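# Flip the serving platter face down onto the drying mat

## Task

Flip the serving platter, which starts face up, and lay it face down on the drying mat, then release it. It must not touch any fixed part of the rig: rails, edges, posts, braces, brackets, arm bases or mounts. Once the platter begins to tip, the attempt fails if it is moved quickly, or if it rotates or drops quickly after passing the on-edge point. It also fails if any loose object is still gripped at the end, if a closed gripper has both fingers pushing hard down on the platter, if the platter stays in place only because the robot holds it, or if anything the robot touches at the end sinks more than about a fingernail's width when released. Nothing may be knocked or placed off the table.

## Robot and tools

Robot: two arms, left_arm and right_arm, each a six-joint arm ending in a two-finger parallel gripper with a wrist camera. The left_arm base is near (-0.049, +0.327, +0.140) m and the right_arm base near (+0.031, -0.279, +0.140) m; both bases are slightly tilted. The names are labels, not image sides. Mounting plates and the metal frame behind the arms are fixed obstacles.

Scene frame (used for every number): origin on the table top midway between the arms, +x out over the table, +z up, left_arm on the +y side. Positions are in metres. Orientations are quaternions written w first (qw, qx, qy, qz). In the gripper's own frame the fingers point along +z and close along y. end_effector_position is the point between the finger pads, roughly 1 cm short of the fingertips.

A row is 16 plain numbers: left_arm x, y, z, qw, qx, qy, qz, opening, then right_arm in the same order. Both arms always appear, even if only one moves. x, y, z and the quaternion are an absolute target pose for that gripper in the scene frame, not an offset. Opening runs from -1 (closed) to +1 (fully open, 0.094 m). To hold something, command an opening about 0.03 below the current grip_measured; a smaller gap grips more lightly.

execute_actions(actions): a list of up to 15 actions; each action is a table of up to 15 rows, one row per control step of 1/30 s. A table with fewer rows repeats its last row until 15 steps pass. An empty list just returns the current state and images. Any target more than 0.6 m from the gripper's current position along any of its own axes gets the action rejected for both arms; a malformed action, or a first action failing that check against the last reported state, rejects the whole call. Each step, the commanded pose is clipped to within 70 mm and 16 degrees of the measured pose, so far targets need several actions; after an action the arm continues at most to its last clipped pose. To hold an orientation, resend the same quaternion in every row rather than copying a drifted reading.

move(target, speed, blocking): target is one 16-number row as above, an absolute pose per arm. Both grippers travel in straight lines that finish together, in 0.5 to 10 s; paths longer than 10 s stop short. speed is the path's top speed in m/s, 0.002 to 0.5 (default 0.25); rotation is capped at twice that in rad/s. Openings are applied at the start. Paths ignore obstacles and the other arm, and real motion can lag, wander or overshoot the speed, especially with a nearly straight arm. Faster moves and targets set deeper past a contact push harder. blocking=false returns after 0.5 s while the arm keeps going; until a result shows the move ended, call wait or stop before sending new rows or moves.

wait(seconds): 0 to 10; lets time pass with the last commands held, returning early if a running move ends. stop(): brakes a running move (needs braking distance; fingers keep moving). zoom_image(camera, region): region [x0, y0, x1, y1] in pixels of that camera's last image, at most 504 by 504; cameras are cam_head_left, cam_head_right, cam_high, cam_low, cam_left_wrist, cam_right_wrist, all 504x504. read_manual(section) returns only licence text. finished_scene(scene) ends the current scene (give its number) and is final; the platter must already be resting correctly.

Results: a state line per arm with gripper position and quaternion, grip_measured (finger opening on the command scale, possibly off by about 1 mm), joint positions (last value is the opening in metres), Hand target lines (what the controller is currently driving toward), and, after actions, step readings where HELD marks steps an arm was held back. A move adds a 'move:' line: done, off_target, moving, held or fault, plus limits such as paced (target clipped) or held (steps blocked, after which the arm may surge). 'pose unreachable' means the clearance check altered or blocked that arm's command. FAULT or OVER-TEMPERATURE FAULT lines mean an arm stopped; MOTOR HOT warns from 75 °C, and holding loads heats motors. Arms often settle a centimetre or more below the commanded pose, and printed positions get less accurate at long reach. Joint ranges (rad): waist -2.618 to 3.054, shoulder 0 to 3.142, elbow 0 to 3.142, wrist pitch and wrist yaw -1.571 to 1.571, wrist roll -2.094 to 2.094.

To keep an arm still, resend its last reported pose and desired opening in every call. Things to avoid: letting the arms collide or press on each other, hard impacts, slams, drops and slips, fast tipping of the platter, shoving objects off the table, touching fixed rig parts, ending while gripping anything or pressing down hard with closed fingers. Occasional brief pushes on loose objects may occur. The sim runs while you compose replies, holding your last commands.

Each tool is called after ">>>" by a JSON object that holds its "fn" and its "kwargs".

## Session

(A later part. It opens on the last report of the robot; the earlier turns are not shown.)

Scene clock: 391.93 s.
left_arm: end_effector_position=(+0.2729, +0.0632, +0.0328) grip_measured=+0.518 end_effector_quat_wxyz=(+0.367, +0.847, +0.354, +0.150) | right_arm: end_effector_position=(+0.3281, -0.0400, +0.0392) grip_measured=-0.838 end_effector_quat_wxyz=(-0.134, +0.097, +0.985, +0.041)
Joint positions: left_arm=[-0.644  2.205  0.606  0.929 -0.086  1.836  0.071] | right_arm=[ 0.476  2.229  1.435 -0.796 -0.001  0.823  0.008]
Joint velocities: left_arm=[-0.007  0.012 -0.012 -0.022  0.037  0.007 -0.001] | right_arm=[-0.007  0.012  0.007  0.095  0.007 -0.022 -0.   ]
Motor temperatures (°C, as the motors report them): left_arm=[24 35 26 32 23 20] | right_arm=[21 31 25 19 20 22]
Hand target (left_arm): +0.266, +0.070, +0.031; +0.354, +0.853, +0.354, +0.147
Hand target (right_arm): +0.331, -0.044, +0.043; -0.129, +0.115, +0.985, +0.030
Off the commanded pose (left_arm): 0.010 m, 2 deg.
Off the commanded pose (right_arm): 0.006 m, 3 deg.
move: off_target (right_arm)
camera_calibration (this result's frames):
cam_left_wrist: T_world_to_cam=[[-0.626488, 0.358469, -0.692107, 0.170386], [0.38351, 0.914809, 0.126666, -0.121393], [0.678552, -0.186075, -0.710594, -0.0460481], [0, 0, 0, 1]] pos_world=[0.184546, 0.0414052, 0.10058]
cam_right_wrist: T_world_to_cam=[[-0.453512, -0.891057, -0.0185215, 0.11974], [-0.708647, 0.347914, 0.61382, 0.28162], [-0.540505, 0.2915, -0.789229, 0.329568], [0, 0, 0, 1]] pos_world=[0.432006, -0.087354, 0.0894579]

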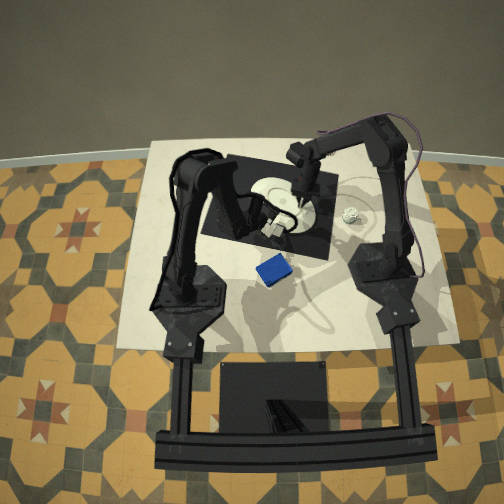

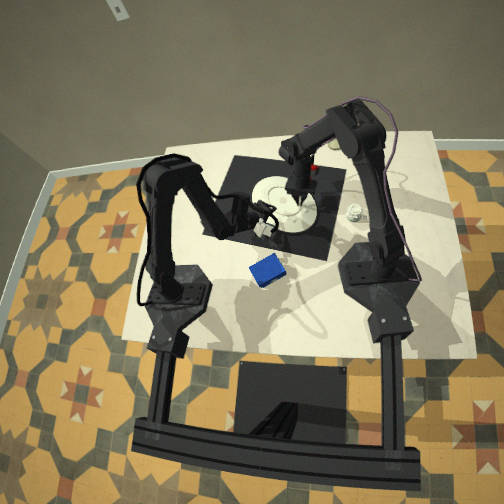

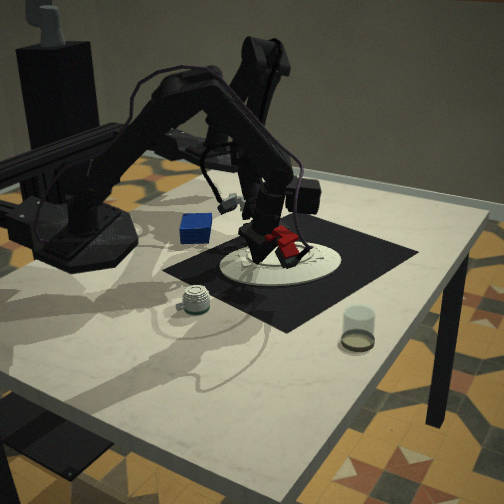

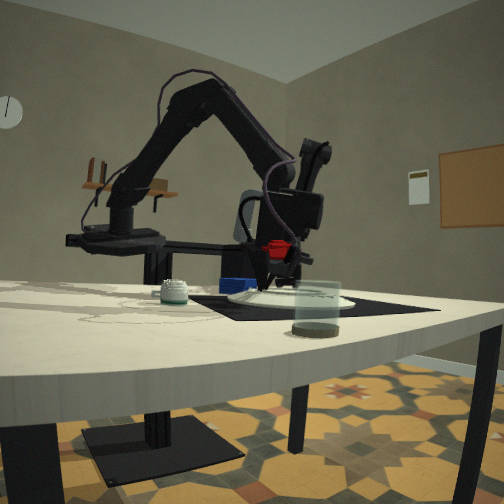

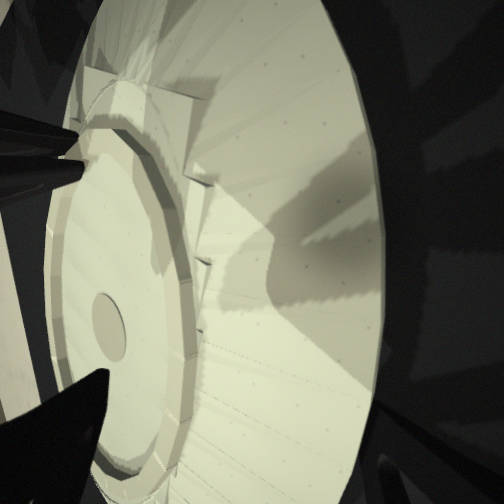

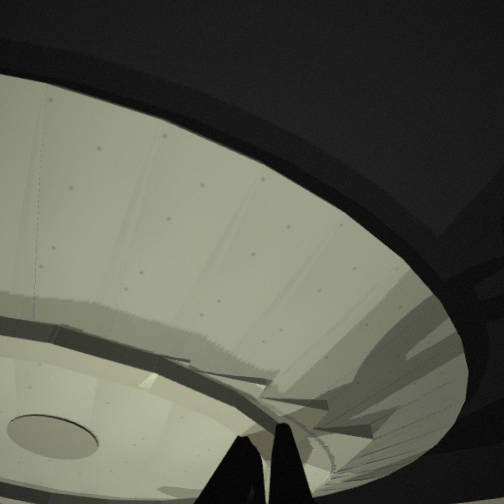

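>>> {"fn": "move", "kwargs": {"target": [0.255,0.082,0.034,0.354,0.854,0.354,0.147,0.52,0.329,-0.041,0.03,-0.129,0.105,0.985,0.035,-0.86], "speed": 0.012}}

>>> {"fn": "execute_actions", "kwargs": {"actions": [[[0.255,0.082,0.034,0.354,0.854,0.354,0.147,0.52,0.329,-0.041,0.035,-0.129,0.105,0.985,0.035,-0.81]],[[0.255,0.082,0.034,0.354,0.854,0.354,0.147,0.52,0.329,-0.041,0.038,-0.129,0.105,0.985,0.035,-0.6]]]}}

>>> {"fn": "move", "kwargs": {"target": [0.22,0.13,0.13,0.354,0.854,0.354,0.147,0.52,0.335,-0.09,0.14,-0.129,0.105,0.985,0.035,-0.5], "speed": 0.12}}

Scene clock: 401.83 s.
left_arm: end_effector_position=(+0.2567, +0.0758, +0.0327) grip_measured=+0.518 end_effector_quat_wxyz=(+0.358, +0.853, +0.352, +0.145) | right_arm: end_effector_position=(+0.3279, -0.0399, +0.0363) grip_measured=-0.838 end_effector_quat_wxyz=(-0.134, +0.088, +0.986, +0.041)
Joint positions: left_arm=[-0.644  2.175  0.535  0.945 -0.086  1.841  0.071] | right_arm=[ 0.476  2.237  1.435 -0.79   0.001  0.806  0.008]
Joint velocities: left_arm=[-0.017  0.002  0.012  0.037  0.095 -0.081  0.   ] | right_arm=[-0.002  0.002  0.002  0.022  0.037 -0.051 -0.001]
Motor temperatures (°C, as the motors report them): left_arm=[24 35 25 32 23 20] | right_arm=[21 32 26 19 20 22]
Hand target (left_arm): +0.255, +0.082, +0.034; +0.354, +0.853, +0.354, +0.147
Hand target (right_arm): +0.329, -0.041, +0.030; -0.129, +0.105, +0.985, +0.035
Off the commanded pose (left_arm): 0.007 m, 1 deg.
Off the commanded pose (right_arm): 0.007 m, 2 deg.
move: done
camera_calibration (this result's frames):
cam_left_wrist: T_world_to_cam=[[-0.633827, 0.375963, -0.675955, 0.155688], [0.394026, 0.908967, 0.136095, -0.1293], [0.665587, -0.180083, -0.724268, -0.0294689], [0, 0, 0, 1]] pos_world=[0.169241, 0.0536898, 0.101492]
cam_right_wrist: T_world_to_cam=[[-0.438167, -0.898642, -0.0212785, 0.114505], [-0.71586, 0.334533, 0.612888, 0.285032], [-0.543648, 0.28378, -0.789883, 0.327851], [0, 0, 0, 1]] pos_world=[0.432451, -0.0854909, 0.0867079]

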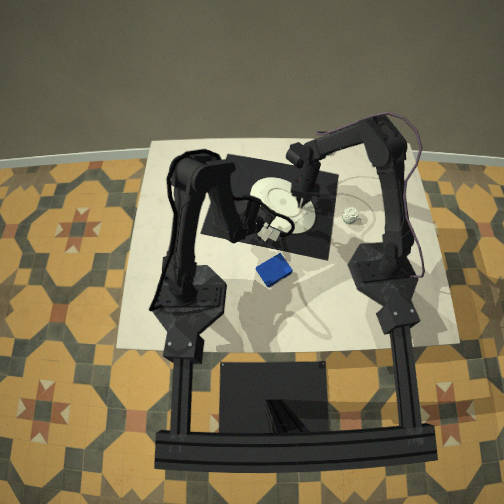

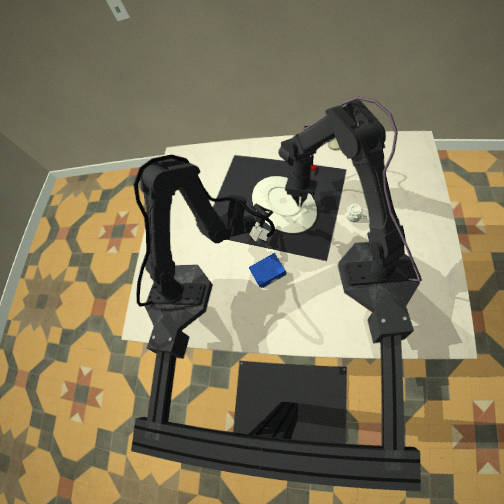

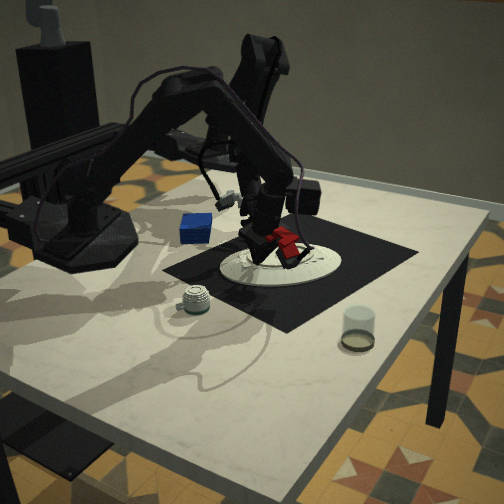

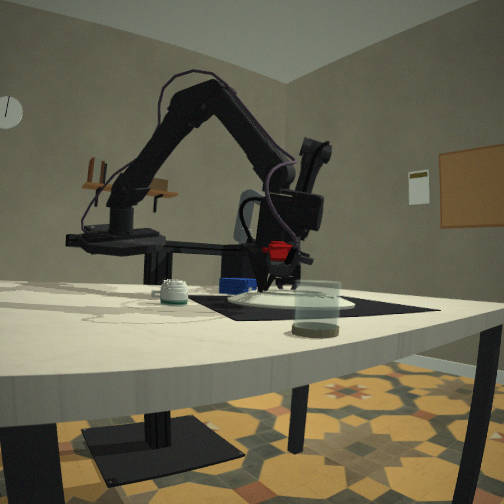

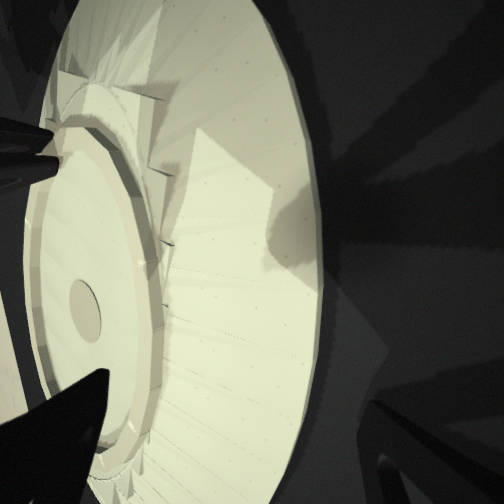

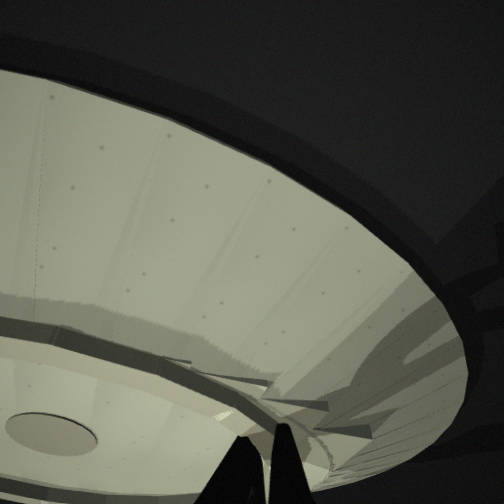

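Scene clock: 402.83 s.
left_arm: end_effector_position=(+0.2567, +0.0758, +0.0327) grip_measured=+0.518 end_effector_quat_wxyz=(+0.358, +0.853, +0.351, +0.145) | right_arm: end_effector_position=(+0.3279, -0.0395, +0.0363) grip_measured=-0.602 end_effector_quat_wxyz=(-0.134, +0.103, +0.985, +0.039)
Joint positions: left_arm=[-0.644  2.175  0.535  0.945 -0.086  1.842  0.071] | right_arm=[ 0.476  2.237  1.435 -0.789 -0.     0.836  0.019]
Joint velocities: left_arm=[-0.012  0.002 -0.007  0.022 -0.051  0.081  0.   ] | right_arm=[-0.007 -0.022 -0.012 -0.037  0.037  0.007  0.   ]
Motor temperatures (°C, as the motors report them): left_arm=[24 35 25 32 23 20] | right_arm=[21 32 26 19 20 22]
Hand target (left_arm): +0.255, +0.082, +0.034; +0.354, +0.853, +0.354, +0.147
Hand target (right_arm): +0.329, -0.041, +0.038; -0.129, +0.105, +0.985, +0.035
Off the commanded pose (left_arm): 0.007 m, 1 deg.
Off the commanded pose (right_arm): 0.002 m, 1 deg.
Step readings (end_effector_position; steps 1 to 15: 1st action; 16 to 30: 2nd action):
0: left_arm (+0.2567, +0.0758, +0.0327) | right_arm (+0.3279, -0.0399, +0.0363)
1: left_arm (+0.2567, +0.0758, +0.0327) | right_arm (+0.3279, -0.0399, +0.0363)
2: left_arm (+0.2567, +0.0758, +0.0327) | right_arm (+0.3279, -0.0399, +0.0363)
4: left_arm (+0.2567, +0.0758, +0.0327) | right_arm (+0.3279, -0.0399, +0.0363)
8: left_arm (+0.2567, +0.0758, +0.0327) | right_arm (+0.3279, -0.0399, +0.0363)
15: left_arm (+0.2567, +0.0758, +0.0327) | right_arm (+0.3279, -0.0399, +0.0363)
16: left_arm (+0.2567, +0.0758, +0.0327) | right_arm (+0.3277, -0.0395, +0.0364)
17: left_arm (+0.2567, +0.0758, +0.0327) | right_arm (+0.3279, -0.0395, +0.0363)
19: left_arm (+0.2567, +0.0758, +0.0327) | right_arm (+0.3278, -0.0395, +0.0364)
23: left_arm (+0.2567, +0.0758, +0.0327) | right_arm (+0.3279, -0.0395, +0.0363)
30: end_effector_position above
camera_calibration (this result's frames):
cam_left_wrist: T_world_to_cam=[[-0.633132, 0.376858, -0.676108, 0.155447], [0.394677, 0.908573, 0.136843, -0.129462], [0.665864, -0.180204, -0.723983, -0.02954], [0, 0, 0, 1]] pos_world=[0.169183, 0.0537208, 0.101428]
cam_right_wrist: T_world_to_cam=[[-0.464747, -0.88533, -0.0141734, 0.123784], [-0.703409, 0.359432, 0.613209, 0.281789], [-0.537798, 0.294957, -0.789794, 0.326306], [0, 0, 0, 1]] pos_world=[0.431227, -0.0879405, 0.0866732]

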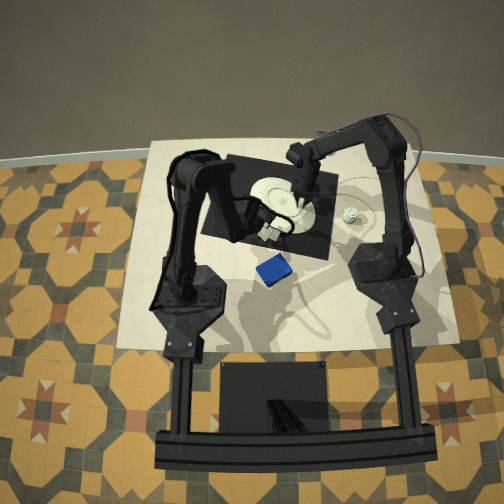

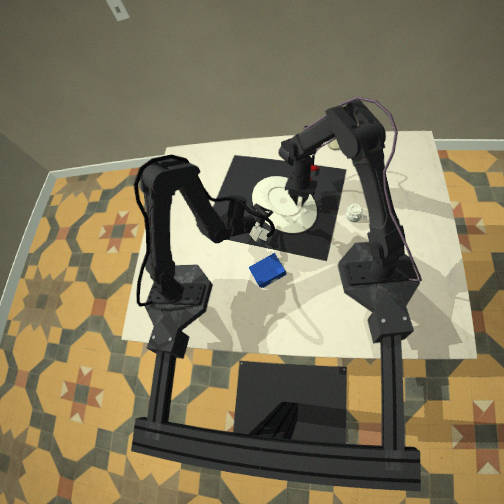

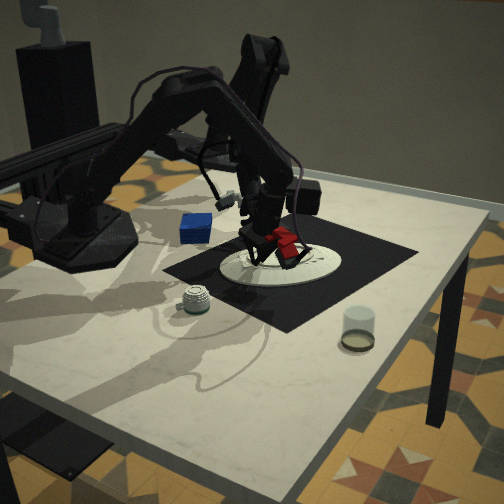

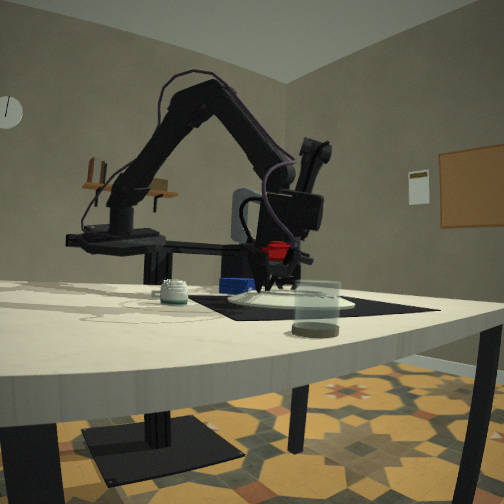

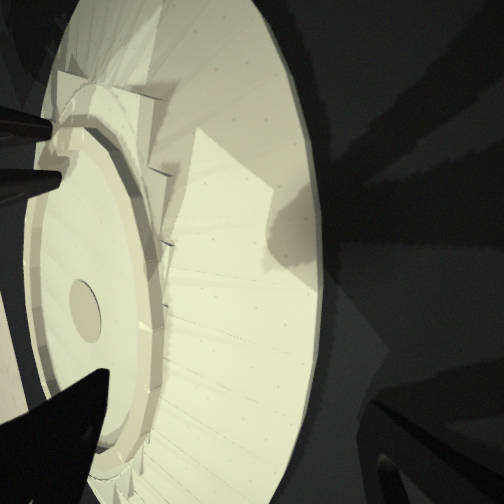

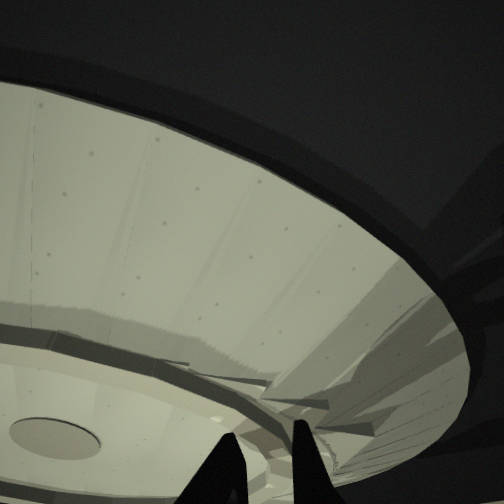

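Scene clock: 404.53 s.
left_arm: end_effector_position=(+0.2284, +0.1274, +0.1317) grip_measured=+0.518 end_effector_quat_wxyz=(+0.360, +0.850, +0.354, +0.153) | right_arm: end_effector_position=(+0.3290, -0.0871, +0.1321) grip_measured=-0.502 end_effector_quat_wxyz=(-0.140, +0.105, +0.984, +0.033)
Joint positions: left_arm=[-0.667  1.476  0.317  0.477 -0.116  1.827  0.071] | right_arm=[ 0.433  1.959  1.425 -1.072  0.004  0.798  0.023]
Joint velocities: left_arm=[ 0.012 -0.022 -0.007 -0.022  0.066 -0.066  0.   ] | right_arm=[ 0.017  0.002  0.017  0.022  0.051 -0.007  0.   ]
Motor temperatures (°C, as the motors report them): left_arm=[24 35 25 32 23 20] | right_arm=[21 32 26 19 20 22]
Hand target (left_arm): +0.221, +0.129, +0.130; +0.354, +0.853, +0.354, +0.147
Hand target (right_arm): +0.336, -0.090, +0.140; -0.129, +0.105, +0.985, +0.035
Off the commanded pose (left_arm): 0.009 m, 1 deg.
Off the commanded pose (right_arm): 0.010 m, 1 deg.
move: done
camera_calibration (this result's frames):
cam_left_wrist: T_world_to_cam=[[-0.627706, 0.368863, -0.685511, 0.186022], [0.381769, 0.913306, 0.141859, -0.17699], [0.678408, -0.172661, -0.714108, 0.0650786], [0, 0, 0, 1]] pos_world=[0.140186, 0.104266, 0.199101]
cam_right_wrist: T_world_to_cam=[[-0.465411, -0.885093, 0.00176321, 0.0816556], [-0.695969, 0.367193, 0.617087, 0.238706], [-0.546827, 0.285972, -0.786893, 0.418371], [0, 0, 0, 1]] pos_world=[0.432912, -0.135021, 0.181767]

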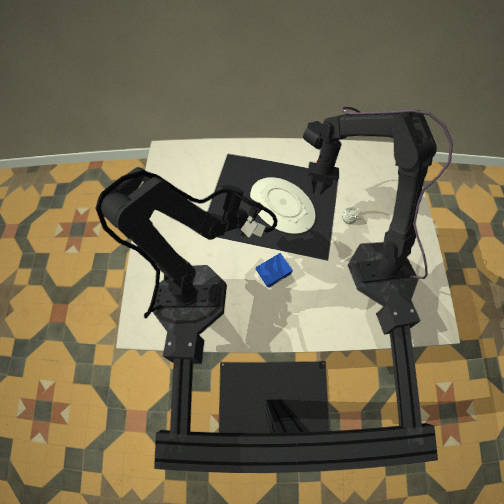

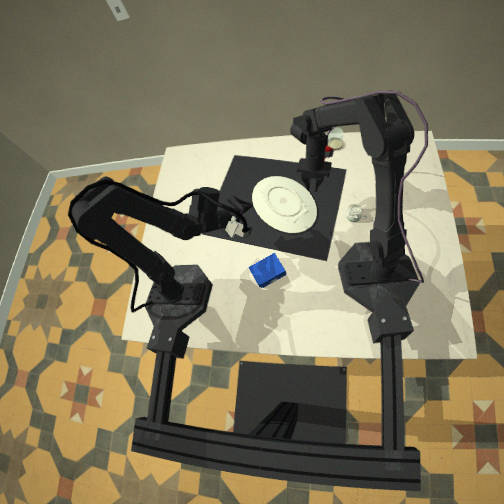

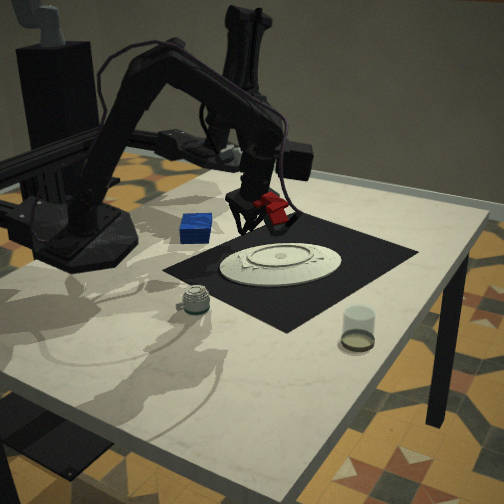

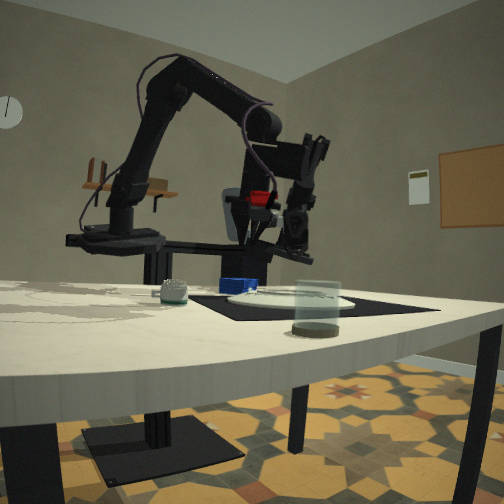

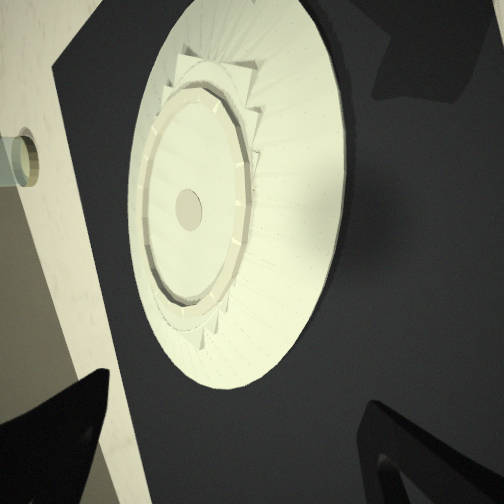

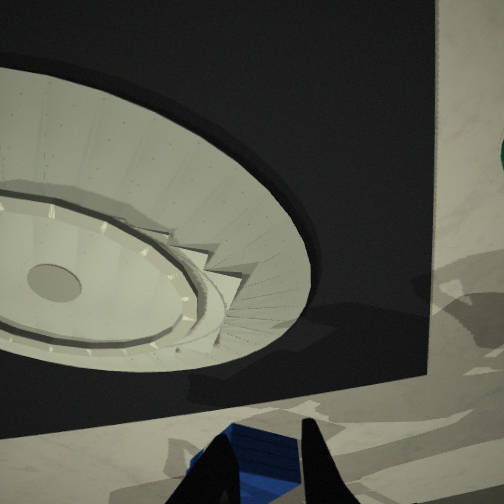

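>>> {"fn": "finished_scene", "kwargs": {"scene": 2}}

The scene is finished: the task was done.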